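# Finish hanging a half-mounted door with three arms

## Task

Using any number of the three arms (mounts in the scene frame: arm1 at x=-0.34, y=+0.63, z=+0.79, facing -88 deg; arm2 at x=+0.16, y=+0.61, z=+0.76, facing -96 deg; arm3 at x=+0.57, y=-0.36, z=+0.73, facing +179 deg; headings measured counter-clockwise from +x), complete the door that currently hangs on only one hinge pin. It counts as done when both hinge pins are fully inserted and every block is far from the door, with the grippers opened and the arms withdrawn, and the result stays put without any robot holding it.

## Robot and tools

Robots: three identical i2rt Big YAM arms named arm1, arm2 and arm3. Each has six joints, a two-finger gripper and a wrist camera. With joints 1 and 6 at 0 and the hand level and pointing ahead, the camera rides on top of the hand and faces the fingertips. Reach is roughly 1.0 m from the joint 1 axis. Mount positions and headings are listed in the task. The arms act independently and do not wait for one another.

Frame: one scene frame for everything. The origin is on the floor and +z is up. Headings are degrees counter-clockwise from +x. The hand point lies midway between the fingertips. The hand z axis runs along the fingers, and the fingers open and close along hand y.

execute_actions: argument actions is a list holding exactly one action, or none. With none, the call only reports state and images. The action is an object keyed by arm name. Under each arm is joints, an object mapping joint names to absolute targets. These are positions to reach, not offsets. An arm may be given any subset of these keys:
- joint1_rad: -2.879 to 2.879, tolerance 0.045. Yaws the arm about its base, counter-clockwise positive seen from above. At 0 the arm extends along its mount heading.
- joint2_rad: 0 to 3.141, tolerance 0.14. Shoulder. At 0 the upper arm points roughly level and backward; increasing values raise it and then carry it forward.
- joint3_rad: 0 to 3.019, tolerance 0.09. Elbow. At 0 the forearm lies folded against the upper arm; increasing values open it.
- joint4_rad: -1.692 to 1.57, tolerance 0.055. Hand pitch; positive tips the fingers up.
- joint5_rad: -1.57 to 1.57, tolerance 0.03. Hand yaw; positive goes to the arm's right.
- joint6_rad: -2.094 to 2.094, tolerance 0.035. Hand roll; positive is clockwise viewed from behind the hand.
- gripper_m: 0 to 0.093 metres of fingertip gap, tolerance 0.003. Each finger pad pushes with about 50-62 N at most.

All motions in one action start together but can end at different times. Joints run at different speeds, so the hand can sweep wide between postures. An action lasts at most 15 s. Any key or arm left out may keep pushing toward its previous target. An unknown key or an out-of-range value rejects the whole call and nothing moves. The optional cameras list takes "arm1_cam_wrist", "arm2_cam_wrist", "arm3_cam_wrist" or "all". Leaving it out, null or ["all"] returns every camera; [] returns none. The pictures line gives the order of the images.

wait: seconds, 0 to 10. Nothing new is commanded; it returns state and images like an empty action.

zoom_image: camera (a wrist camera name) and region [x0, y0, x1, y1] in pixels, with the origin at top-left and at most 504x504. It only works on full images from the latest result. The cameras are fisheye, 616x616, fx and fy about 200, centre near (303, 309), up to 90 deg off axis.

finished_scene: scene (1 or 2). It ends the scene permanently and reports success. The goal must already hold by itself. Its result carries the next scene's task. After resuming from a summary, first send an empty execute_actions to learn the scene and task.

Result lines. joint_positions gives the current joints. joint_status gives how each commanded joint ended:
- off_target: stopped short of the target and may still be pushing.
- contact_stop or time_out: the joint holds where it stopped. After time_out a joint can keep a target within 0.375, 0.375, 0.113, 0.225, 0.075, 0.3 rad (joints 1-6) of its position, keep pushing, and move there on its own if freed. To relieve the push, command its reported position.
- not_followed: appears with "joint command not followed" and usually a cause line. A self- or inter-arm clearance check blocked the arm joints, but a gripper target in the same action still runs. The arm may retry the blocked targets on every later action until given passable ones.
- limit_stop_at_motor_heat: the heat fault stopped the joint; resend the target.

on_its_own lists uncommanded behaviour. Its "held at" is the target being held, not the position. Joint torques are raw drive outputs per arm joint, with offsets, scale and noise; they are nonzero even in free air. Friction can mask a load or fake one. A small change to a target may not move a joint. A loaded joint sags.

A stop in one call cancels the later execute_actions, wait and finished_scene calls in the same reply. The simulation keeps running while you think, with the last command held.

Avoid: arms pressing hard on each other, which fails and ends the run. A strong hit may also fail it. No state line reports robot-robot contact. The clearance check can act too late and ignores fingers, gripper housings and cameras. Object-to-robot contact is fine. The arms do not stop on contact and can push hard. Sustained pushing heats motors: MOTOR HOT warns at 85 °C, and at 100 °C the arm and gripper go limp and drop, reported as an OVER-TEMPERATURE FAULT. Holding loads also heats, even while you think, and some heat carries into the next scene. Do not knock or push anything out of the work area; that fails the task. Loose objects may occasionally get a brief shove from outside.

Each tool is called after "Request:" as name(argument=value, ...) on one line, values as JSON.

## Session

Request:
execute_actions(actions=[])

Scene clock: 0.00 s.
Joint torques (N m, as the arm reports them, + toward a larger angle): no reading
Motor temperatures (°C, as the motors report them): arm1=[26 23 26 25 27 26] | arm2=[25 26 28 25 26 27] | arm3=[23 26 25 26 25 26]
arm1.joint_positions: joint1_rad=-0.052 joint2_rad=+0.291 joint3_rad=+1.370 joint4_rad=-1.360 joint5_rad=+0.151 joint6_rad=+0.726 gripper_m=+0.094
arm1.joint_status: not commanded
arm1.hand: x=-0.3748 y=+0.5339 z=+1.3673 quat_wxyz=(-0.518, -0.750, -0.280, +0.302) (m; scene frame)
arm2.joint_positions: joint1_rad=-0.188 joint2_rad=+0.508 joint3_rad=+1.521 joint4_rad=-1.271 joint5_rad=+0.266 joint6_rad=+0.675 gripper_m=+0.095
arm2.joint_status: not commanded
arm2.hand: x=+0.0688 y=+0.4754 z=+1.4000 quat_wxyz=(-0.445, -0.774, -0.151, +0.424) (m; scene frame)
arm3.joint_positions: joint1_rad=-0.511 joint2_rad=+0.604 joint3_rad=+1.554 joint4_rad=-1.143 joint5_rad=+0.023 joint6_rad=+0.404 gripper_m=+0.094
arm3.joint_status: not commanded
arm3.hand: x=+0.3888 y=-0.2475 z=+1.3919 quat_wxyz=(-0.048, +0.687, -0.353, -0.634) (m; scene frame)
pictures: arm1_cam_wrist, arm2_cam_wrist, arm3_cam_wrist
Images, in order (width x height): arm1_cam_wrist 616x616, arm2_cam_wrist 616x616, arm3_cam_wrist 616x616.

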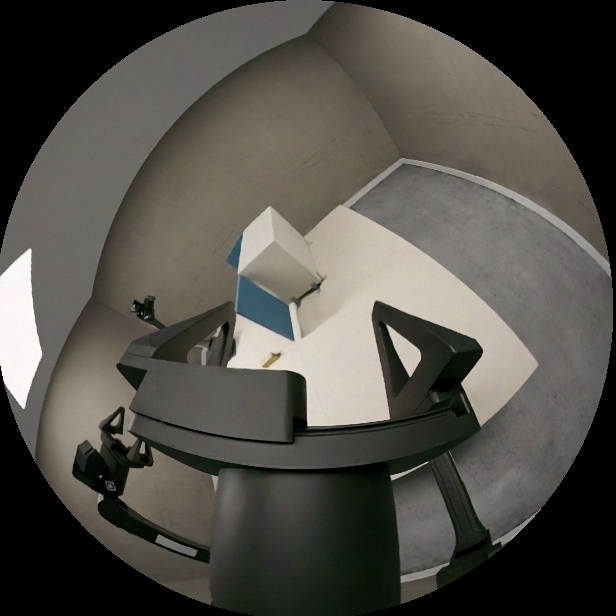

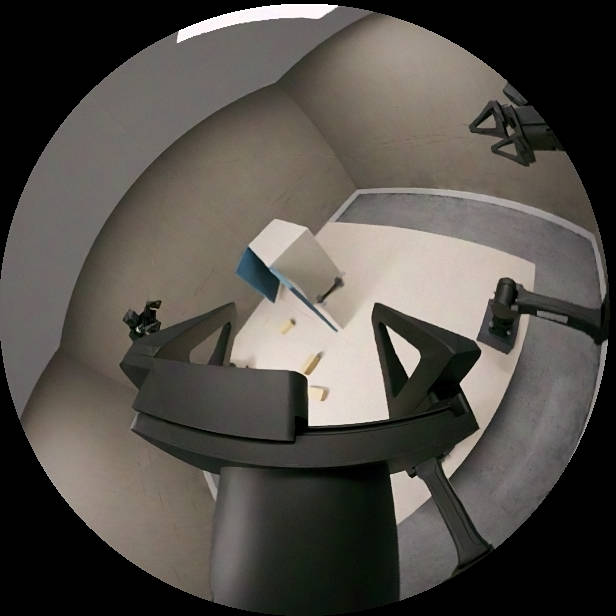

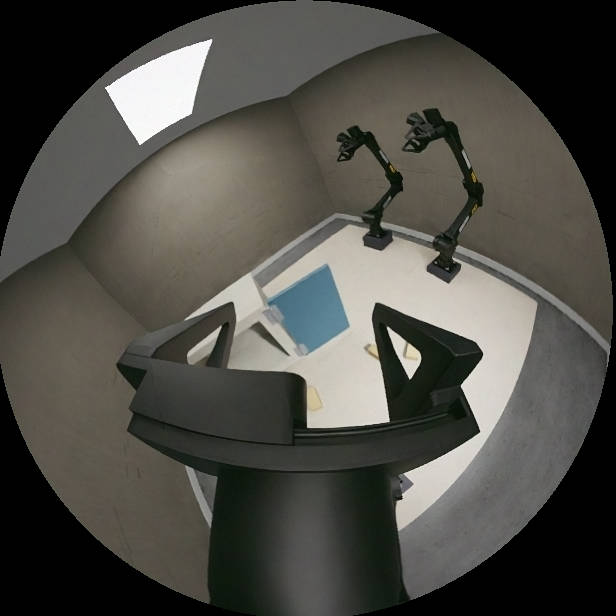

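Request:
zoom_image(camera="arm3_cam_wrist", region=[170, 230, 450, 430])

Request:
zoom_image(camera="arm2_cam_wrist", region=[200, 190, 400, 420])

Request:
zoom_image(camera="arm1_cam_wrist", region=[190, 190, 390, 390])

Region (170, 230, 450, 430) of arm3_cam_wrist's 616x616 image, scaled by 1.800, with more detail than that image has; it fills the top 360 rows of this view, and the rest is white.

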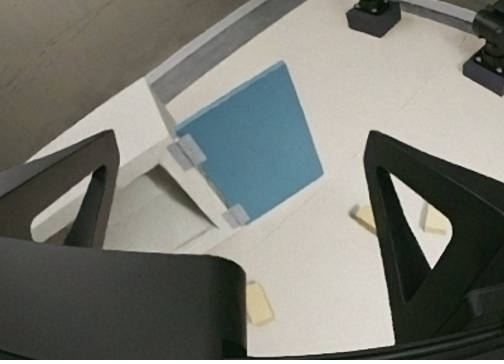

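Region (200, 190, 400, 420) of arm2_cam_wrist's 616x616 image, scaled by 2.191, with more detail than that image has; it fills the left 438 columns of this view, and the rest is white.

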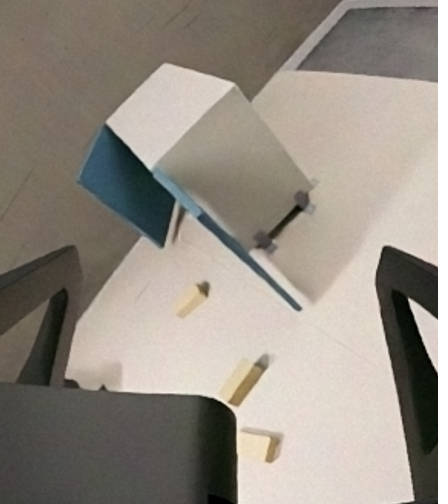

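Region (190, 190, 390, 390) of arm1_cam_wrist's 616x616 image, scaled by 2.520, with more detail than that image has.

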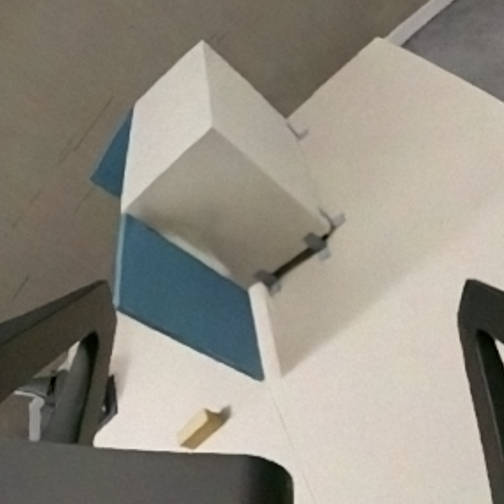

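Request:
execute_actions(actions=[{"arm1":{"joints":{"joint1_rad":0.2,"joint2_rad":0.8,"joint3_rad":1.2,"joint4_rad":-1.3,"joint5_rad":0,"joint6_rad":0}},"arm2":{"joints":{"joint1_rad":0,"joint2_rad":1.1,"joint3_rad":1.6,"joint4_rad":-1.5,"joint5_rad":0,"joint6_rad":0}},"arm3":{"joints":{"joint1_rad":0,"joint2_rad":0.3,"joint3_rad":1.0,"joint4_rad":-1.3,"joint5_rad":0,"joint6_rad":0}}}])

Scene clock: 31.73 s.
Joint torques (N m, as the arm reports them, + toward a larger angle): arm1=[ 0.23 -3.01 10.19  1.62 -0.24 -0.2 ] | arm2=[ 0.31 -5.5  11.85  0.48 -0.11 -0.03] | arm3=[ 0.98  3.83  8.57  1.33 -0.24 -0.02]
Motor temperatures (°C, as the motors report them): arm1=[26 24 29 25 27 26] | arm2=[25 26 30 25 26 27] | arm3=[23 26 30 26 25 26]
arm1.joint_positions: joint1_rad=+0.196 joint2_rad=+0.801 joint3_rad=+1.179 joint4_rad=-1.315 joint5_rad=+0.002 joint6_rad=+0.015 gripper_m=+0.094
arm1.joint_status: all done
arm1.hand: x=-0.2755 y=+0.3284 z=+1.1861 quat_wxyz=(-0.246, -0.596, -0.741, +0.188) (m; scene frame)
arm2.joint_positions: joint1_rad=-0.009 joint2_rad=+1.098 joint3_rad=+1.579 joint4_rad=-1.481 joint5_rad=+0.003 joint6_rad=+0.009 gripper_m=+0.095
arm2.joint_status: all done
arm2.hand: x=+0.1135 y=+0.2334 z=+1.2330 quat_wxyz=(-0.191, -0.721, -0.632, +0.210) (m; scene frame)
arm3.joint_positions: joint1_rad=-0.012 joint2_rad=+0.301 joint3_rad=+0.993 joint4_rad=-1.293 joint5_rad=+0.003 joint6_rad=+0.008 gripper_m=+0.094
arm3.joint_status: all done
arm3.hand: x=+0.3929 y=-0.3518 z=+1.1391 quat_wxyz=(-0.006, +0.885, -0.016, -0.466) (m; scene frame)
pictures: arm1_cam_wrist, arm2_cam_wrist, arm3_cam_wrist
Images, in order (width x height): arm1_cam_wrist 616x616, arm2_cam_wrist 616x616, arm3_cam_wrist 616x616.

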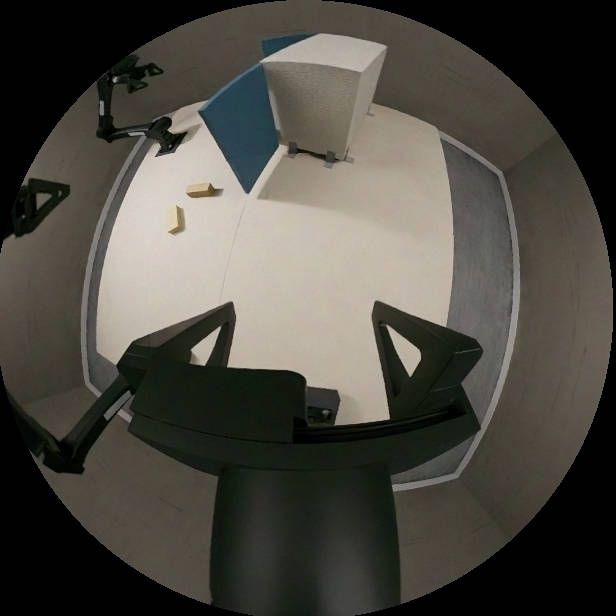

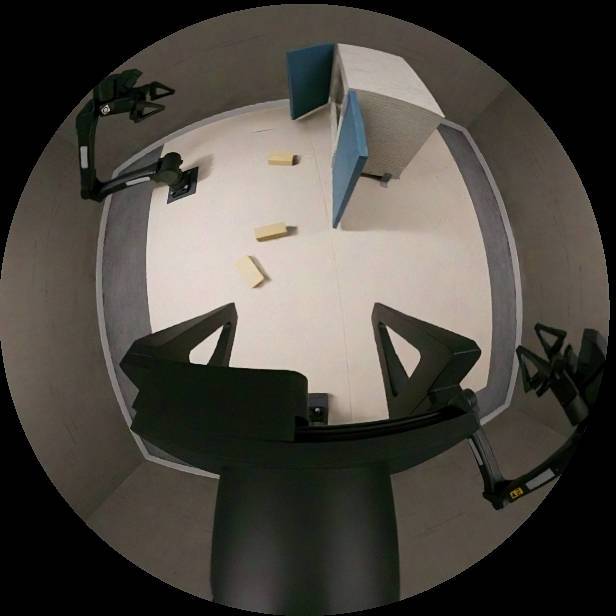

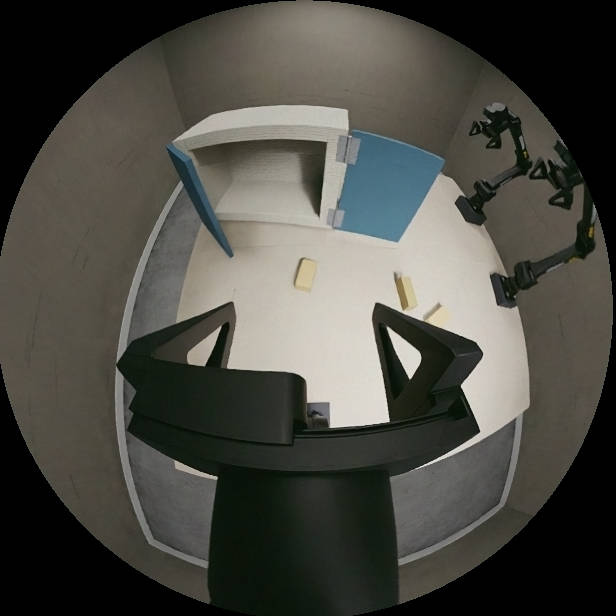

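Request:
execute_actions(actions=[{"arm1":{"joints":{"joint4_rad":0.0}},"arm2":{"joints":{"joint3_rad":2.2}},"arm3":{"joints":{"joint2_rad":1.0}}}], cameras=[])

Scene clock: 80.80 s.
Joint torques (N m, as the arm reports them, + toward a larger angle): arm1=[-0.03 -3.13 10.46  2.1  -0.24 -0.19] | arm2=[ 0.23 -2.25  7.9   1.23 -0.12 -0.02] | arm3=[ 1.24 -4.95  9.81  0.66 -0.24 -0.03]
Motor temperatures (°C, as the motors report them): arm1=[26 23 34 25 27 26] | arm2=[25 26 34 25 26 27] | arm3=[23 27 32 26 25 26]
arm1.joint_positions: joint1_rad=+0.196 joint2_rad=+0.801 joint3_rad=+1.179 joint4_rad=-0.021 joint5_rad=+0.002 joint6_rad=+0.015 gripper_m=+0.094
arm1.joint_status: all done
arm1.hand: x=-0.2574 y=+0.2442 z=+1.4698 quat_wxyz=(-0.648, -0.360, -0.444, +0.502) (m; scene frame)
arm2.joint_positions: joint1_rad=-0.009 joint2_rad=+1.097 joint3_rad=+2.184 joint4_rad=-1.486 joint5_rad=+0.003 joint6_rad=+0.009 gripper_m=+0.095
arm2.joint_status: all done
arm2.hand: x=+0.1196 y=+0.3023 z=+1.5055 quat_wxyz=(-0.372, -0.626, -0.547, +0.413) (m; scene frame)
arm3.joint_positions: joint1_rad=-0.012 joint2_rad=+1.001 joint3_rad=+0.993 joint4_rad=-1.293 joint5_rad=+0.003 joint6_rad=+0.008 gripper_m=+0.094
arm3.joint_status: all done
arm3.hand: x=+0.2480 y=-0.3477 z=+0.9728 quat_wxyz=(-0.003, +0.991, -0.018, -0.134) (m; scene frame)
pictures: none
No camera images: the call's "cameras" was empty. Leave "cameras" out to get every camera's image.

Request:
execute_actions(actions=[{"arm1":{"joints":{"joint1_rad":0.0,"joint2_rad":1.5,"joint3_rad":1.9,"joint4_rad":-0.9}},"arm3":{"joints":{"joint1_rad":0.3,"joint2_rad":0.6,"joint3_rad":1.0,"joint4_rad":-0.7}}}])

Scene clock: 121.47 s.
Joint torques (N m, as the arm reports them, + toward a larger angle): arm1=[  0.07 -14.79  12.54   1.1   -0.14  -0.2 ] | arm2=[ 0.47 -2.04  7.78  1.22 -0.13  0.02] | arm3=[ 1.19  0.14 10.05  2.58 -0.21 -0.04]
Motor temperatures (°C, as the motors report them): arm1=[26 23 36 25 27 26] | arm2=[25 26 31 25 26 27] | arm3=[23 27 34 26 25 26]
arm1.joint_positions: joint1_rad=-0.002 joint2_rad=+1.504 joint3_rad=+1.855 joint4_rad=-0.889 joint5_rad=+0.000 joint6_rad=+0.014 gripper_m=+0.094
arm1.joint_status: all done
arm1.hand: x=-0.3245 y=-0.0068 z=+1.3096 quat_wxyz=(-0.358, -0.610, -0.621, +0.337) (m; scene frame)
arm2.joint_positions: joint1_rad=-0.009 joint2_rad=+1.097 joint3_rad=+2.184 joint4_rad=-1.486 joint5_rad=+0.003 joint6_rad=+0.009 gripper_m=+0.095
arm2.joint_status: not commanded
arm2.hand: x=+0.1196 y=+0.3023 z=+1.5055 quat_wxyz=(-0.372, -0.626, -0.547, +0.413) (m; scene frame)
arm3.joint_positions: joint1_rad=+0.291 joint2_rad=+0.592 joint3_rad=+0.993 joint4_rad=-0.722 joint5_rad=+0.002 joint6_rad=+0.007 gripper_m=+0.094
arm3.joint_status: all done
arm3.hand: x=+0.2516 y=-0.4468 z=+1.1964 quat_wxyz=(+0.081, +0.804, +0.108, -0.579) (m; scene frame)
pictures: arm1_cam_wrist, arm2_cam_wrist, arm3_cam_wrist
Images, in order (width x height): arm1_cam_wrist 616x616, arm2_cam_wrist 616x616, arm3_cam_wrist 616x616.

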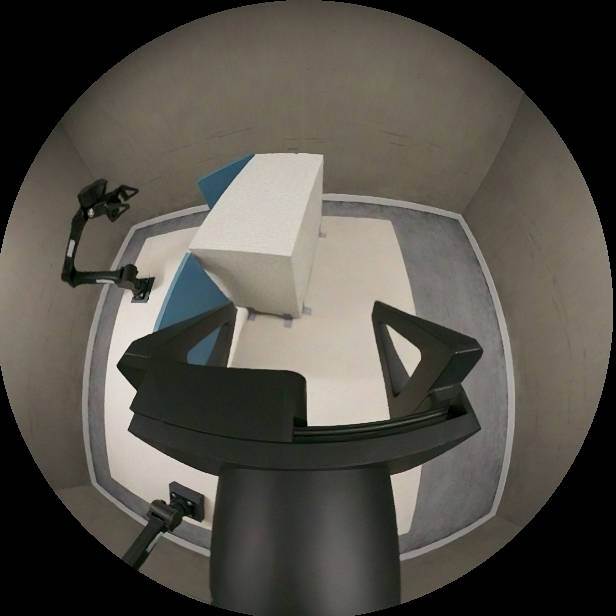

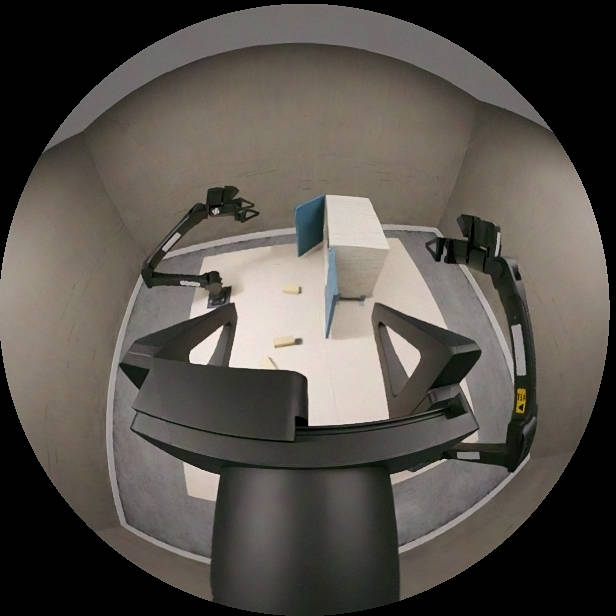

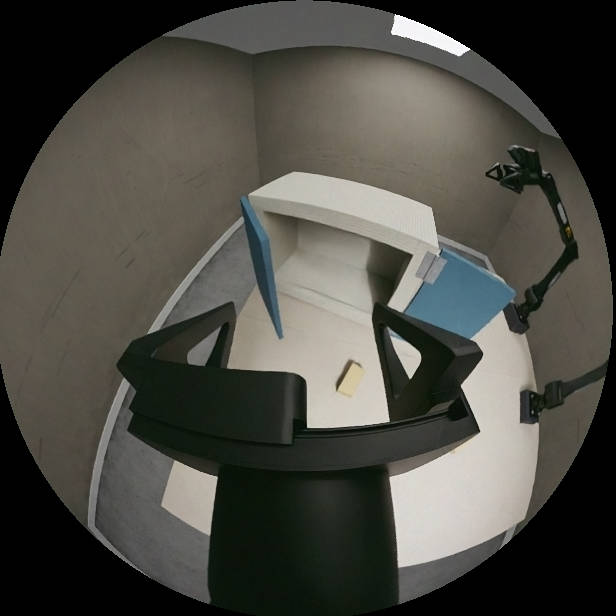

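Request:
zoom_image(camera="arm3_cam_wrist", region=[380, 220, 540, 360])

Request:
zoom_image(camera="arm3_cam_wrist", region=[220, 170, 380, 350])

Request:
zoom_image(camera="arm2_cam_wrist", region=[260, 180, 420, 370])

Region (380, 220, 540, 360) of arm3_cam_wrist's 616x616 image, scaled by 3.150, with more detail than that image has; it fills the top 441 rows of this view, and the rest is white.

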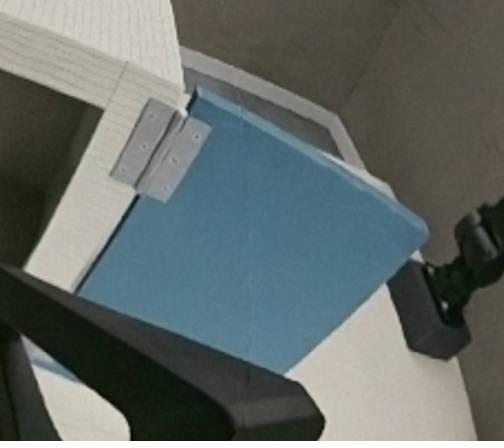

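Region (220, 170, 380, 350) of arm3_cam_wrist's 616x616 image, scaled by 2.800, with more detail than that image has.

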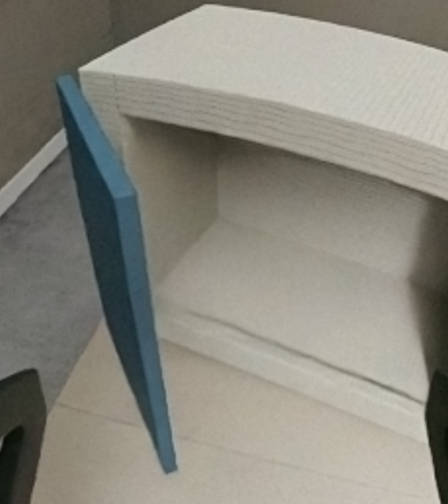

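Region (260, 180, 420, 370) of arm2_cam_wrist's 616x616 image, scaled by 2.653, with more detail than that image has; it fills the left 424 columns of this view, and the rest is white.

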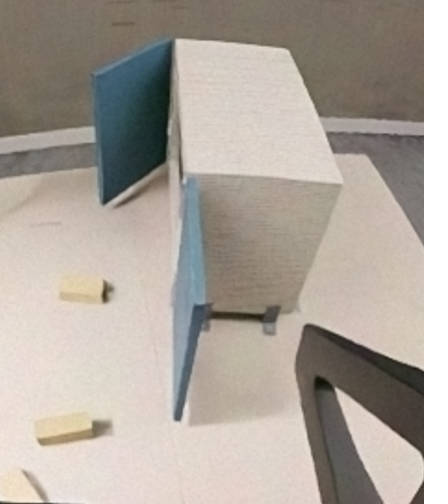

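Request:
execute_actions(actions=[{"arm3":{"joints":{"joint1_rad":-0.2,"joint2_rad":0.6,"joint3_rad":0.62,"joint4_rad":-0.05}},"arm1":{"joints":{"joint1_rad":0.0,"joint2_rad":0.6,"joint3_rad":1.2,"joint4_rad":-1.0}}}], cameras=["arm3_cam_wrist"])

Request:
zoom_image(camera="arm3_cam_wrist", region=[200, 150, 420, 400])

Scene clock: 147.77 s.
Joint torques (N m, as the arm reports them, + toward a larger angle): arm1=[-0.02  0.92  8.55  1.29 -0.15 -0.2 ] | arm2=[ 0.27 -1.94  7.77  1.23 -0.12  0.  ] | arm3=[-0.46 -0.9  10.52  2.56 -0.2  -0.04]
Motor temperatures (°C, as the motors report them): arm1=[26 25 39 25 27 26] | arm2=[25 26 32 25 26 27] | arm3=[23 27 35 26 25 26]
arm1.joint_positions: joint1_rad=-0.002 joint2_rad=+0.595 joint3_rad=+1.195 joint4_rad=-0.992 joint5_rad=+0.000 joint6_rad=+0.014 gripper_m=+0.094
arm1.joint_status: all done
arm1.hand: x=-0.3369 y=+0.3387 z=+1.3143 quat_wxyz=(-0.403, -0.584, -0.594, +0.380) (m; scene frame)
arm2.joint_positions: joint1_rad=-0.009 joint2_rad=+1.097 joint3_rad=+2.184 joint4_rad=-1.486 joint5_rad=+0.003 joint6_rad=+0.009 gripper_m=+0.095
arm2.joint_status: not commanded
arm2.hand: x=+0.1196 y=+0.3023 z=+1.5055 quat_wxyz=(-0.372, -0.626, -0.547, +0.413) (m; scene frame)
arm3.joint_positions: joint1_rad=-0.190 joint2_rad=+0.601 joint3_rad=+0.615 joint4_rad=-0.072 joint5_rad=+0.001 joint6_rad=+0.006 gripper_m=+0.094
arm3.joint_status: all done
arm3.hand: x=+0.2026 y=-0.2803 z=+1.1186 quat_wxyz=(-0.069, +0.723, -0.077, -0.683) (m; scene frame)
pictures: arm3_cam_wrist
Images, in order (width x height): arm3_cam_wrist 616x616.

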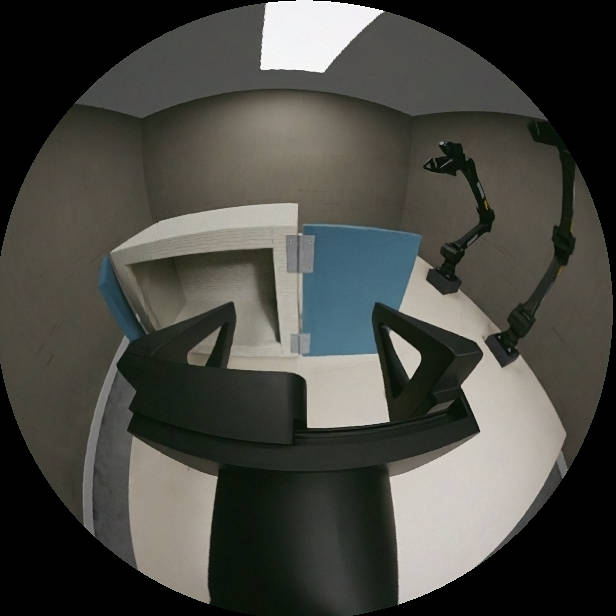

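Region (200, 150, 420, 400) of arm3_cam_wrist's 616x616 image, scaled by 2.016, with more detail than that image has; it fills the left 444 columns of this view, and the rest is white.

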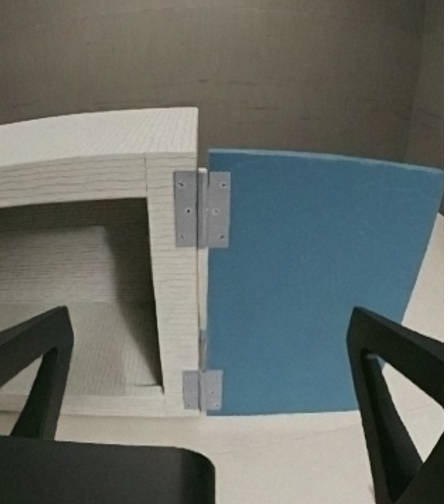

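Request:
zoom_image(camera="arm3_cam_wrist", region=[270, 220, 330, 365])

Request:
execute_actions(actions=[{"arm3":{"joints":{"joint1_rad":0.35,"joint2_rad":0.5,"joint3_rad":0.58,"joint5_rad":0.5,"joint4_rad":-0.1}}}], cameras=["arm3_cam_wrist"])

Region (270, 220, 330, 365) of arm3_cam_wrist's 616x616 image, scaled by 3.476, with more detail than that image has; it fills the left 209 columns of this view, and the rest is white.

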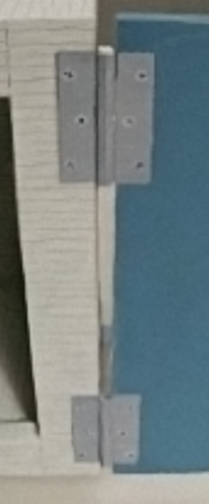

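Scene clock: 154.10 s.
Joint torques (N m, as the arm reports them, + toward a larger angle): arm1=[-0.12  0.88  8.43  1.29 -0.15 -0.2 ] | arm2=[-0.01 -2.44  7.71  1.25 -0.12  0.03] | arm3=[ 0.8   0.46 10.71  1.4   0.03 -0.04]
Motor temperatures (°C, as the motors report them): arm1=[26 24 38 25 27 26] | arm2=[25 26 32 25 26 27] | arm3=[23 26 36 27 25 26]
arm1.joint_positions: joint1_rad=-0.002 joint2_rad=+0.595 joint3_rad=+1.195 joint4_rad=-0.992 joint5_rad=+0.000 joint6_rad=+0.014 gripper_m=+0.094
arm1.joint_status: not commanded
arm1.hand: x=-0.3369 y=+0.3387 z=+1.3143 quat_wxyz=(-0.403, -0.584, -0.594, +0.380) (m; scene frame)
arm2.joint_positions: joint1_rad=-0.009 joint2_rad=+1.097 joint3_rad=+2.184 joint4_rad=-1.486 joint5_rad=+0.003 joint6_rad=+0.009 gripper_m=+0.095
arm2.joint_status: not commanded
arm2.hand: x=+0.1196 y=+0.3023 z=+1.5055 quat_wxyz=(-0.372, -0.626, -0.547, +0.413) (m; scene frame)
arm3.joint_positions: joint1_rad=+0.339 joint2_rad=+0.498 joint3_rad=+0.576 joint4_rad=-0.092 joint5_rad=+0.496 joint6_rad=+0.006 gripper_m=+0.094
arm3.joint_status: all done
arm3.hand: x=+0.2330 y=-0.3838 z=+1.1240 quat_wxyz=(-0.061, +0.709, -0.061, -0.700) (m; scene frame)
pictures: arm3_cam_wrist
Images, in order (width x height): arm3_cam_wrist 616x616.

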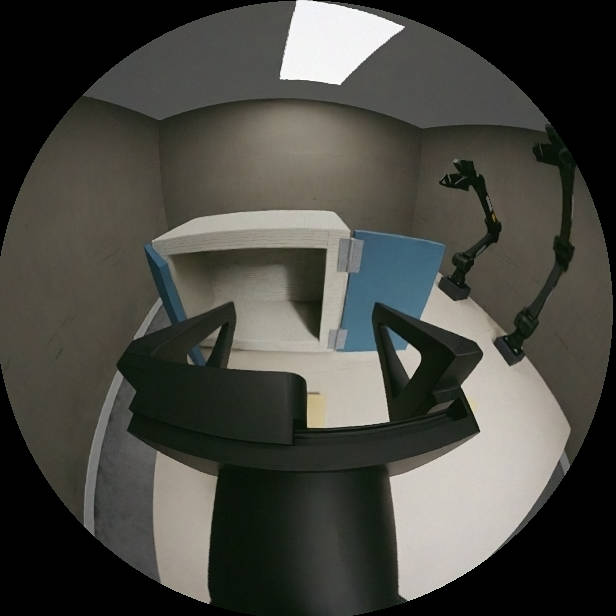

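Request:
execute_actions(actions=[{"arm3":{"joints":{"joint1_rad":-0.2,"joint2_rad":1.05,"joint3_rad":0.36,"joint5_rad":0.0,"joint4_rad":0.5}}}], cameras=["arm3_cam_wrist"])

Request:
zoom_image(camera="arm3_cam_wrist", region=[240, 230, 370, 370])

Scene clock: 163.83 s.
Joint torques (N m, as the arm reports them, + toward a larger angle): arm1=[ 0.15  0.82  8.42  1.25 -0.15 -0.19] | arm2=[ 0.28 -2.07  7.75  1.25 -0.11 -0.01] | arm3=[-0.72 -3.36  8.99  2.66 -0.3  -0.02]
Motor temperatures (°C, as the motors report them): arm1=[26 24 36 25 27 26] | arm2=[25 26 32 25 26 27] | arm3=[23 26 36 26 25 26]
arm1.joint_positions: joint1_rad=-0.002 joint2_rad=+0.595 joint3_rad=+1.195 joint4_rad=-0.992 joint5_rad=+0.000 joint6_rad=+0.014 gripper_m=+0.094
arm1.joint_status: not commanded
arm1.hand: x=-0.3369 y=+0.3387 z=+1.3143 quat_wxyz=(-0.403, -0.584, -0.594, +0.380) (m; scene frame)
arm2.joint_positions: joint1_rad=-0.009 joint2_rad=+1.097 joint3_rad=+2.184 joint4_rad=-1.486 joint5_rad=+0.003 joint6_rad=+0.009 gripper_m=+0.095
arm2.joint_status: not commanded
arm2.hand: x=+0.1196 y=+0.3023 z=+1.5055 quat_wxyz=(-0.372, -0.626, -0.547, +0.413) (m; scene frame)
arm3.joint_positions: joint1_rad=-0.190 joint2_rad=+1.042 joint3_rad=+0.352 joint4_rad=+0.478 joint5_rad=+0.004 joint6_rad=+0.006 gripper_m=+0.094
arm3.joint_status: all done
arm3.hand: x=+0.1545 y=-0.2696 z=+0.9237 quat_wxyz=(-0.065, +0.774, -0.083, -0.625) (m; scene frame)
pictures: arm3_cam_wrist
Images, in order (width x height): arm3_cam_wrist 616x616.

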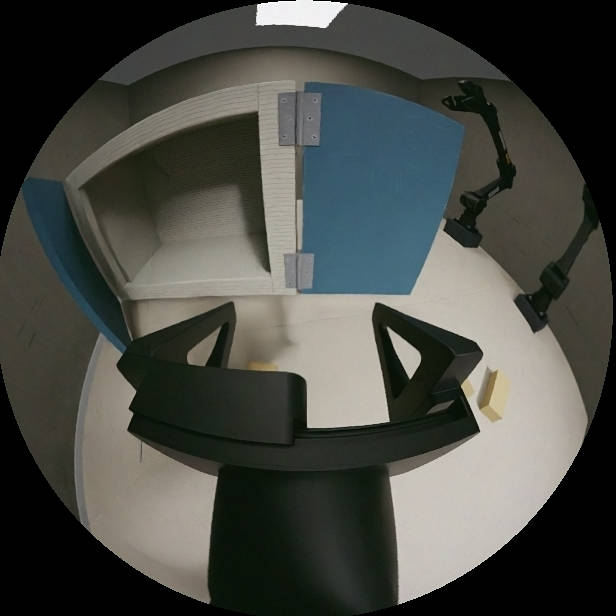

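Region (240, 230, 370, 370) of arm3_cam_wrist's 616x616 image, scaled by 3.600, with more detail than that image has; it fills the left 468 columns of this view, and the rest is white.

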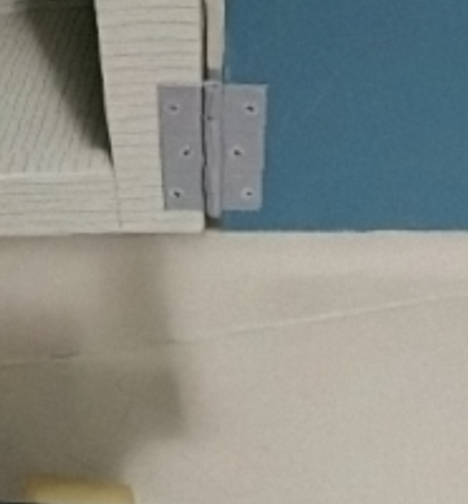

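Request:
zoom_image(camera="arm3_cam_wrist", region=[250, 60, 350, 260])

Request:
zoom_image(camera="arm3_cam_wrist", region=[10, 150, 190, 370])

Region (250, 60, 350, 260) of arm3_cam_wrist's 616x616 image, scaled by 2.520, with more detail than that image has.

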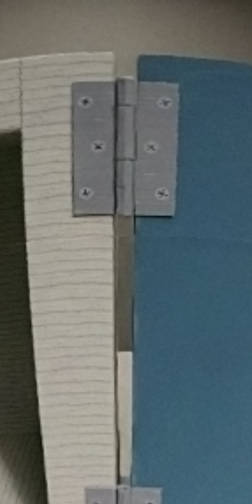

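Region (10, 150, 190, 370) of arm3_cam_wrist's 616x616 image, scaled by 2.291, with more detail than that image has; it fills the left 412 columns of this view, and the rest is white.

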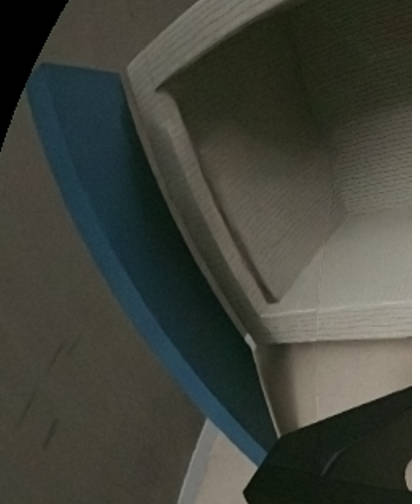

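Request:
execute_actions(actions=[{"arm3":{"joints":{"joint2_rad":0.5,"joint3_rad":1.0,"joint4_rad":-0.5}}}], cameras=[])

Request:
execute_actions(actions=[{"arm3":{"joints":{"joint1_rad":1.1,"joint5_rad":1.0}}}], cameras=[])

Request:
execute_actions(actions=[{"arm3":{"joints":{"joint2_rad":1.6,"joint3_rad":1.45,"joint4_rad":0.1}}}], cameras=["arm3_cam_wrist"])

Scene clock: 186.40 s.
Joint torques (N m, as the arm reports them, + toward a larger angle): arm1=[ 0.04  0.73  8.43  1.27 -0.15 -0.2 ] | arm2=[-0.07 -1.68  7.74  1.15 -0.12  0.01] | arm3=[-0.43  0.73 10.99  1.43 -0.3  -0.04]
Motor temperatures (°C, as the motors report them): arm1=[26 24 35 25 27 26] | arm2=[25 26 32 25 26 27] | arm3=[23 27 36 27 25 26]
arm1.joint_positions: joint1_rad=-0.002 joint2_rad=+0.595 joint3_rad=+1.195 joint4_rad=-0.992 joint5_rad=+0.000 joint6_rad=+0.014 gripper_m=+0.094
arm1.joint_status: not commanded
arm1.hand: x=-0.3369 y=+0.3387 z=+1.3143 quat_wxyz=(-0.403, -0.584, -0.594, +0.380) (m; scene frame)
arm2.joint_positions: joint1_rad=-0.009 joint2_rad=+1.097 joint3_rad=+2.184 joint4_rad=-1.486 joint5_rad=+0.003 joint6_rad=+0.009 gripper_m=+0.095
arm2.joint_status: not commanded
arm2.hand: x=+0.1196 y=+0.3023 z=+1.5055 quat_wxyz=(-0.372, -0.626, -0.547, +0.413) (m; scene frame)
arm3.joint_positions: joint1_rad=-0.190 joint2_rad=+0.499 joint3_rad=+0.980 joint4_rad=-0.489 joint5_rad=+0.004 joint6_rad=+0.006 gripper_m=+0.094
arm3.joint_status: all done
arm3.hand: x=+0.2701 y=-0.2940 z=+1.2727 quat_wxyz=(-0.072, +0.706, -0.076, -0.700) (m; scene frame)
pictures: none
No camera images: the call's "cameras" was empty. Leave "cameras" out to get every camera's image.

Scene clock: 188.03 s.
Joint torques (N m, as the arm reports them, + toward a larger angle): arm1=[-0.05  0.87  8.45  1.24 -0.16 -0.2 ] | arm2=[ 0.08 -2.09  7.76  1.23 -0.11 -0.03] | arm3=[ 1.05  1.46 10.68  1.17  0.05 -0.02]
Motor temperatures (°C, as the motors report them): arm1=[26 24 35 25 27 26] | arm2=[25 26 32 25 26 27] | arm3=[23 27 36 27 25 26]
arm1.joint_positions: joint1_rad=-0.002 joint2_rad=+0.595 joint3_rad=+1.195 joint4_rad=-0.992 joint5_rad=+0.000 joint6_rad=+0.014 gripper_m=+0.094
arm1.joint_status: not commanded
arm1.hand: x=-0.3369 y=+0.3387 z=+1.3143 quat_wxyz=(-0.403, -0.584, -0.594, +0.380) (m; scene frame)
arm2.joint_positions: joint1_rad=-0.009 joint2_rad=+1.097 joint3_rad=+2.184 joint4_rad=-1.486 joint5_rad=+0.003 joint6_rad=+0.009 gripper_m=+0.095
arm2.joint_status: not commanded
arm2.hand: x=+0.1196 y=+0.3023 z=+1.5055 quat_wxyz=(-0.372, -0.626, -0.547, +0.413) (m; scene frame)
arm3.joint_positions: joint1_rad=+1.088 joint2_rad=+0.499 joint3_rad=+0.980 joint4_rad=-0.490 joint5_rad=+0.996 joint6_rad=+0.005 gripper_m=+0.094
arm3.joint_status: all done
arm3.hand: x=+0.3338 y=-0.4890 z=+1.2731 quat_wxyz=(+0.026, +0.708, +0.028, -0.705) (m; scene frame)
pictures: none
No camera images: the call's "cameras" was empty. Leave "cameras" out to get every camera's image.

Scene clock: 189.77 s.
Joint torques (N m, as the arm reports them, + toward a larger angle): arm1=[ 0.05  0.83  8.42  1.27 -0.16 -0.21] | arm2=[ 0.33 -1.9   7.75  1.36 -0.13 -0.03] | arm3=[  1.22 -14.74  11.53   2.34   0.01  -0.01]
Motor temperatures (°C, as the motors report them): arm1=[26 24 35 25 27 26] | arm2=[25 26 32 25 26 27] | arm3=[23 27 36 27 25 26]
arm1.joint_positions: joint1_rad=-0.002 joint2_rad=+0.595 joint3_rad=+1.195 joint4_rad=-0.992 joint5_rad=+0.000 joint6_rad=+0.014 gripper_m=+0.094
arm1.joint_status: not commanded
arm1.hand: x=-0.3369 y=+0.3387 z=+1.3143 quat_wxyz=(-0.403, -0.584, -0.594, +0.380) (m; scene frame)
arm2.joint_positions: joint1_rad=-0.009 joint2_rad=+1.097 joint3_rad=+2.184 joint4_rad=-1.486 joint5_rad=+0.003 joint6_rad=+0.009 gripper_m=+0.095
arm2.joint_status: not commanded
arm2.hand: x=+0.1196 y=+0.3023 z=+1.5055 quat_wxyz=(-0.372, -0.626, -0.547, +0.413) (m; scene frame)
arm3.joint_positions: joint1_rad=+1.088 joint2_rad=+1.620 joint3_rad=+1.429 joint4_rad=+0.081 joint5_rad=+0.998 joint6_rad=+0.005 gripper_m=+0.094
arm3.joint_status: all done
arm3.hand: x=+0.1321 y=-0.8591 z=+1.1407 quat_wxyz=(-0.006, +0.726, +0.058, -0.686) (m; scene frame)
pictures: arm3_cam_wrist
Images, in order (width x height): arm3_cam_wrist 616x616.

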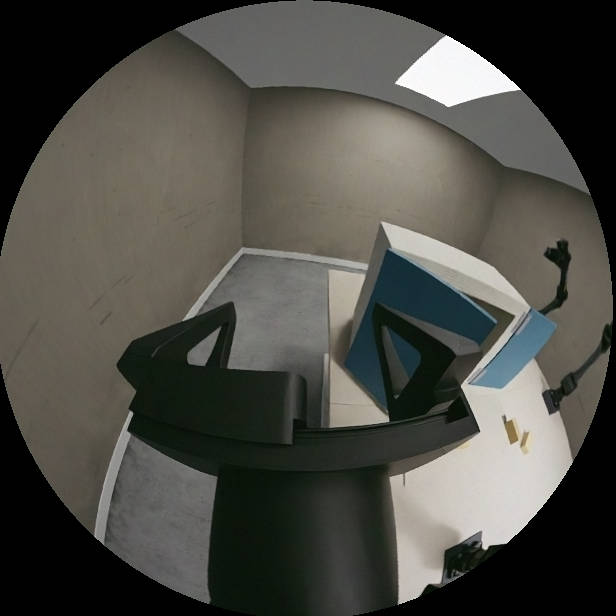

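Request:
execute_actions(actions=[{"arm1":{"joints":{"joint1_rad":0.17,"joint2_rad":1.33,"joint3_rad":1.1,"joint4_rad":-0.45}},"arm3":{"joints":{"joint2_rad":0.5,"joint3_rad":1.0,"joint4_rad":-0.5,"joint5_rad":0}}}], cameras=["arm1_cam_wrist"])

Request:
zoom_image(camera="arm1_cam_wrist", region=[180, 100, 420, 340])

Scene clock: 204.67 s.
Joint torques (N m, as the arm reports them, + toward a larger angle): arm1=[ -0.17 -12.59  10.15   2.03  -0.16  -0.2 ] | arm2=[ 0.39 -1.65  7.84  1.34 -0.11 -0.01] | arm3=[ 0.8   1.93  9.12  1.35 -0.3  -0.02]
Motor temperatures (°C, as the motors report them): arm1=[26 24 35 25 27 26] | arm2=[25 26 32 25 26 27] | arm3=[23 29 38 27 25 26]
arm1.joint_positions: joint1_rad=+0.169 joint2_rad=+1.342 joint3_rad=+1.085 joint4_rad=-0.470 joint5_rad=+0.000 joint6_rad=+0.014 gripper_m=+0.094
arm1.joint_status: all done
arm1.hand: x=-0.2320 y=+0.0851 z=+1.0463 quat_wxyz=(-0.320, -0.582, -0.704, +0.252) (m; scene frame)
arm2.joint_positions: joint1_rad=-0.009 joint2_rad=+1.097 joint3_rad=+2.184 joint4_rad=-1.486 joint5_rad=+0.003 joint6_rad=+0.009 gripper_m=+0.095
arm2.joint_status: not commanded
arm2.hand: x=+0.1196 y=+0.3023 z=+1.5055 quat_wxyz=(-0.372, -0.626, -0.547, +0.413) (m; scene frame)
arm3.joint_positions: joint1_rad=+1.089 joint2_rad=+0.494 joint3_rad=+1.001 joint4_rad=-0.490 joint5_rad=+0.004 joint6_rad=+0.005 gripper_m=+0.094
arm3.joint_status: all done
arm3.hand: x=+0.4253 y=-0.6213 z=+1.2862 quat_wxyz=(+0.364, +0.604, +0.356, -0.613) (m; scene frame)
pictures: arm1_cam_wrist
Images, in order (width x height): arm1_cam_wrist 616x616.

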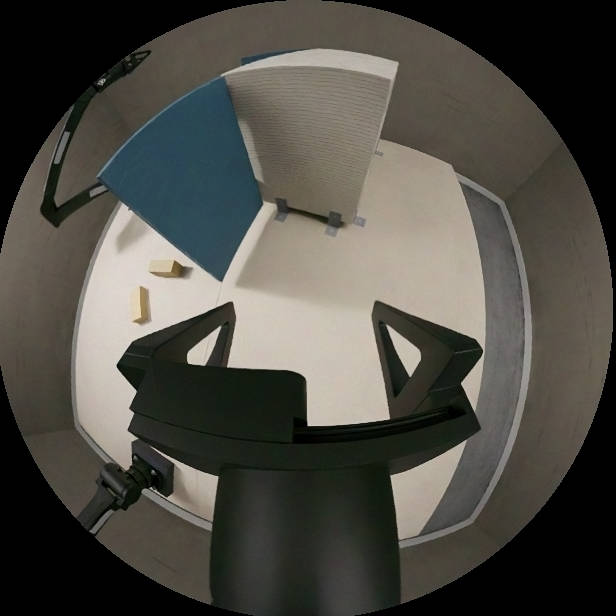

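Region (180, 100, 420, 340) of arm1_cam_wrist's 616x616 image, scaled by 2.100, with more detail than that image has.

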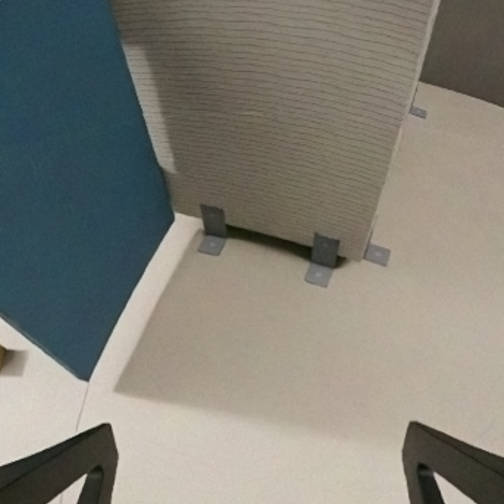

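Request:
execute_actions(actions=[{"arm1":{"joints":{"joint1_rad":0,"joint2_rad":0.5,"joint3_rad":1.1}},"arm2":{"joints":{"joint2_rad":0.5,"joint3_rad":1.2,"joint4_rad":-1.0}},"arm3":{"joints":{"joint1_rad":-0.2,"joint3_rad":1.5}}}], cameras=[])

Request:
execute_actions(actions=[{"arm3":{"joints":{"joint2_rad":1.57,"joint3_rad":2.06,"joint4_rad":-1.37}}}], cameras=["arm3_cam_wrist"])

Request:
zoom_image(camera="arm3_cam_wrist", region=[220, 200, 390, 370])

Scene clock: 217.33 s.
Joint torques (N m, as the arm reports them, + toward a larger angle): arm1=[ 0.34  2.21  9.26  1.87 -0.22 -0.2 ] | arm2=[ 0.22  1.61 11.    2.64 -0.11  0.  ] | arm3=[-0.69  5.61  7.14  1.45 -0.22  0.01]
Motor temperatures (°C, as the motors report them): arm1=[26 24 37 25 27 26] | arm2=[25 26 32 25 26 27] | arm3=[23 28 37 26 25 26]
arm1.joint_positions: joint1_rad=-0.006 joint2_rad=+0.495 joint3_rad=+1.085 joint4_rad=-0.462 joint5_rad=+0.001 joint6_rad=+0.014 gripper_m=+0.094
arm1.joint_status: all done
arm1.hand: x=-0.3392 y=+0.3442 z=+1.4072 quat_wxyz=(-0.542, -0.466, -0.471, +0.516) (m; scene frame)
arm2.joint_positions: joint1_rad=-0.009 joint2_rad=+0.505 joint3_rad=+1.183 joint4_rad=-1.027 joint5_rad=+0.003 joint6_rad=+0.009 gripper_m=+0.095
arm2.joint_status: all done
arm2.hand: x=+0.1285 y=+0.3626 z=+1.2927 quat_wxyz=(-0.386, -0.616, -0.538, +0.428) (m; scene frame)
arm3.joint_positions: joint1_rad=-0.188 joint2_rad=+0.487 joint3_rad=+1.487 joint4_rad=-0.500 joint5_rad=+0.002 joint6_rad=+0.005 gripper_m=+0.094
arm3.joint_status: all done
arm3.hand: x=+0.4314 y=-0.3286 z=+1.5337 quat_wxyz=(-0.086, +0.508, -0.054, -0.856) (m; scene frame)
pictures: none
No camera images: the call's "cameras" was empty. Leave "cameras" out to get every camera's image.

Scene clock: 219.20 s.
Joint torques (N m, as the arm reports them, + toward a larger angle): arm1=[ 0.23  1.84  9.32  1.91 -0.21 -0.18] | arm2=[ 0.01  1.9  10.94  2.81 -0.11  0.02] | arm3=[ -1.09 -12.53  11.54   1.13  -0.19  -0.01]
Motor temperatures (°C, as the motors report them): arm1=[26 24 37 25 27 26] | arm2=[25 26 32 25 26 27] | arm3=[23 28 37 26 25 26]
arm1.joint_positions: joint1_rad=-0.006 joint2_rad=+0.495 joint3_rad=+1.085 joint4_rad=-0.462 joint5_rad=+0.001 joint6_rad=+0.014 gripper_m=+0.094
arm1.joint_status: not commanded
arm1.hand: x=-0.3392 y=+0.3442 z=+1.4072 quat_wxyz=(-0.542, -0.466, -0.471, +0.516) (m; scene frame)
arm2.joint_positions: joint1_rad=-0.009 joint2_rad=+0.505 joint3_rad=+1.183 joint4_rad=-1.027 joint5_rad=+0.003 joint6_rad=+0.009 gripper_m=+0.095
arm2.joint_status: not commanded
arm2.hand: x=+0.1285 y=+0.3626 z=+1.2927 quat_wxyz=(-0.386, -0.616, -0.538, +0.428) (m; scene frame)
arm3.joint_positions: joint1_rad=-0.188 joint2_rad=+1.577 joint3_rad=+2.031 joint4_rad=-1.362 joint5_rad=+0.002 joint6_rad=+0.005 gripper_m=+0.094
arm3.joint_status: all done
arm3.hand: x=-0.0046 y=-0.2381 z=+1.2093 quat_wxyz=(-0.034, +0.940, -0.099, -0.324) (m; scene frame)
pictures: arm3_cam_wrist
Images, in order (width x height): arm3_cam_wrist 616x616.

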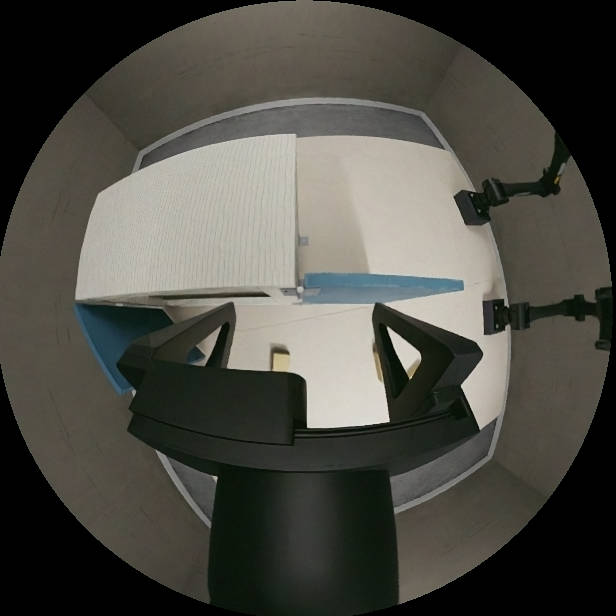

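Region (220, 200, 390, 370) of arm3_cam_wrist's 616x616 image, scaled by 2.965, with more detail than that image has.

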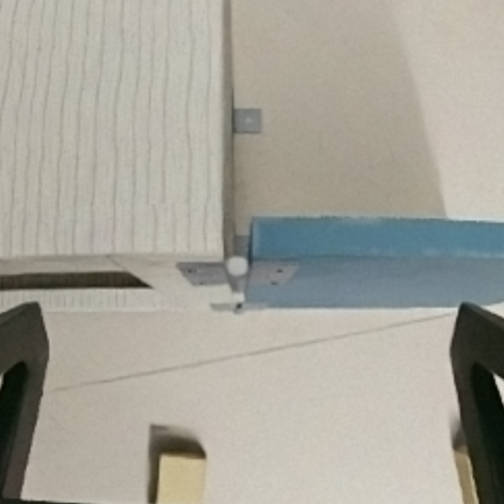

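Request:
zoom_image(camera="arm3_cam_wrist", region=[60, 240, 260, 400])

Request:
zoom_image(camera="arm3_cam_wrist", region=[270, 260, 330, 320])

Region (60, 240, 260, 400) of arm3_cam_wrist's 616x616 image, scaled by 2.520, with more detail than that image has; it fills the top 403 rows of this view, and the rest is white.

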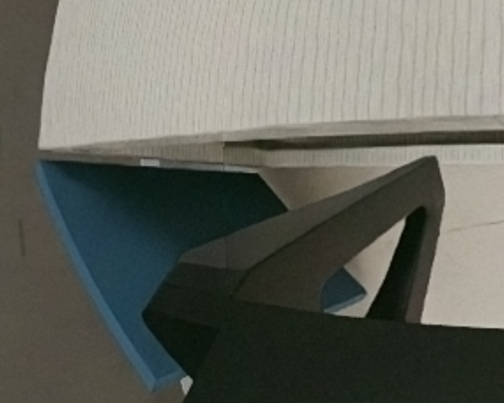

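Region (270, 260, 330, 320) of arm3_cam_wrist's 616x616 image, scaled by 8.400, with more detail than that image has.

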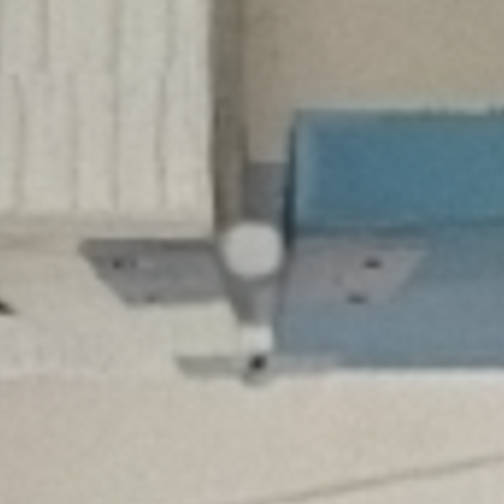

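Request:
execute_actions(actions=[{"arm3":{"joints":{"joint1_rad":0.1,"joint2_rad":1.0,"joint3_rad":1.4,"joint4_rad":-1.2}},"arm2":{"joints":{"joint1_rad":0.0,"joint2_rad":1.1,"joint3_rad":1.4,"joint4_rad":-1.2}}}], cameras=["arm3_cam_wrist","arm2_cam_wrist"])

Request:
zoom_image(camera="arm3_cam_wrist", region=[120, 100, 440, 380])

Request:
zoom_image(camera="arm2_cam_wrist", region=[130, 100, 450, 380])

Scene clock: 237.77 s.
Joint torques (N m, as the arm reports them, + toward a larger angle): arm1=[ 0.29  1.82  9.36  1.93 -0.2  -0.18] | arm2=[ 0.52 -7.13 12.24  0.64 -0.12  0.  ] | arm3=[-1.16 -4.04  9.54  2.15 -0.09 -0.01]
Motor temperatures (°C, as the motors report them): arm1=[26 24 37 25 27 26] | arm2=[25 26 34 25 26 27] | arm3=[23 29 39 26 25 26]
arm1.joint_positions: joint1_rad=-0.006 joint2_rad=+0.495 joint3_rad=+1.085 joint4_rad=-0.462 joint5_rad=+0.001 joint6_rad=+0.014 gripper_m=+0.094
arm1.joint_status: not commanded
arm1.hand: x=-0.3392 y=+0.3442 z=+1.4072 quat_wxyz=(-0.542, -0.466, -0.471, +0.516) (m; scene frame)
arm2.joint_positions: joint1_rad=-0.009 joint2_rad=+1.103 joint3_rad=+1.383 joint4_rad=-1.181 joint5_rad=+0.003 joint6_rad=+0.009 gripper_m=+0.095
arm2.joint_status: all done
arm2.hand: x=+0.1080 y=+0.1834 z=+1.1769 quat_wxyz=(-0.222, -0.710, -0.622, +0.245) (m; scene frame)
arm3.joint_positions: joint1_rad=+0.115 joint2_rad=+1.002 joint3_rad=+1.397 joint4_rad=-1.217 joint5_rad=-0.002 joint6_rad=+0.004 gripper_m=+0.094
arm3.joint_status: all done
arm3.hand: x=+0.1769 y=-0.3967 z=+1.1801 quat_wxyz=(+0.019, +0.930, +0.045, -0.366) (m; scene frame)
pictures: arm2_cam_wrist, arm3_cam_wrist
Images, in order (width x height): arm2_cam_wrist 616x616, arm3_cam_wrist 616x616.

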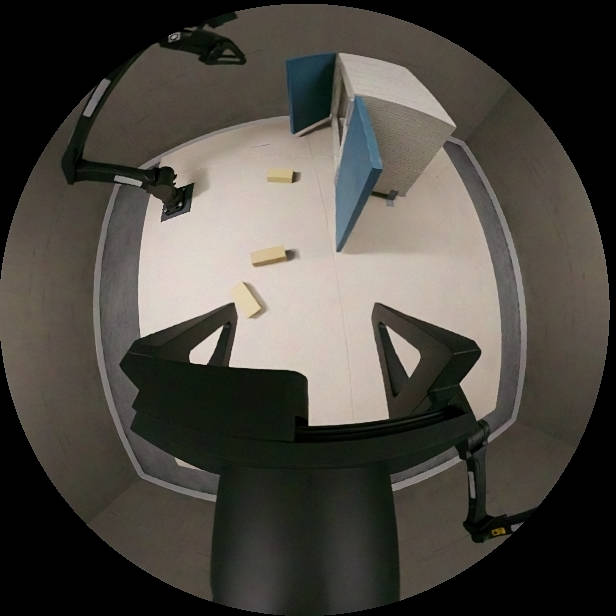

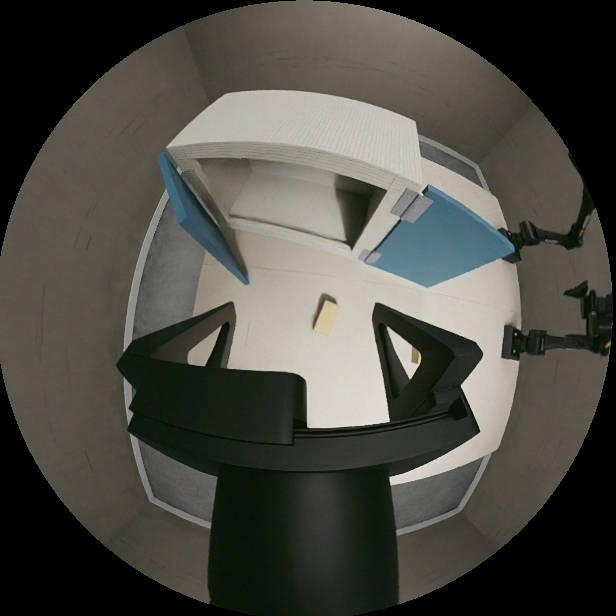

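Region (120, 100, 440, 380) of arm3_cam_wrist's 616x616 image, scaled by 1.575, with more detail than that image has; it fills the top 441 rows of this view, and the rest is white.

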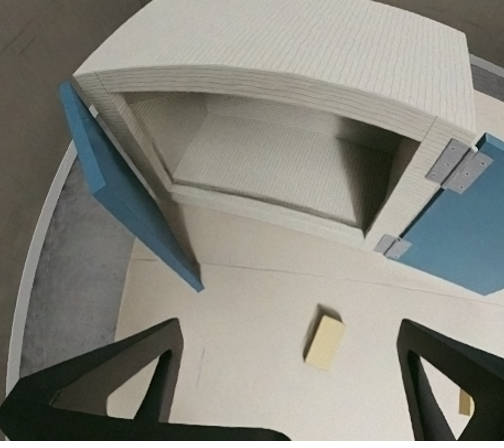

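Region (130, 100, 450, 380) of arm2_cam_wrist's 616x616 image, scaled by 1.575, with more detail than that image has; it fills the top 441 rows of this view, and the rest is white.

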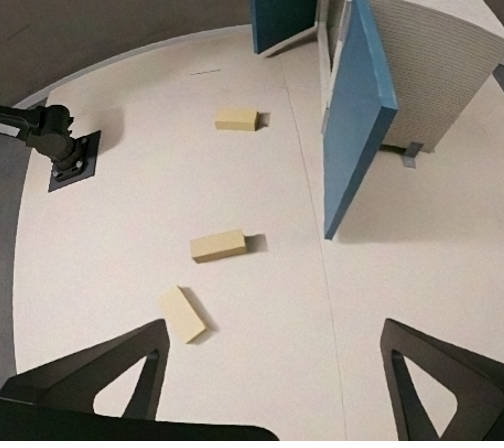

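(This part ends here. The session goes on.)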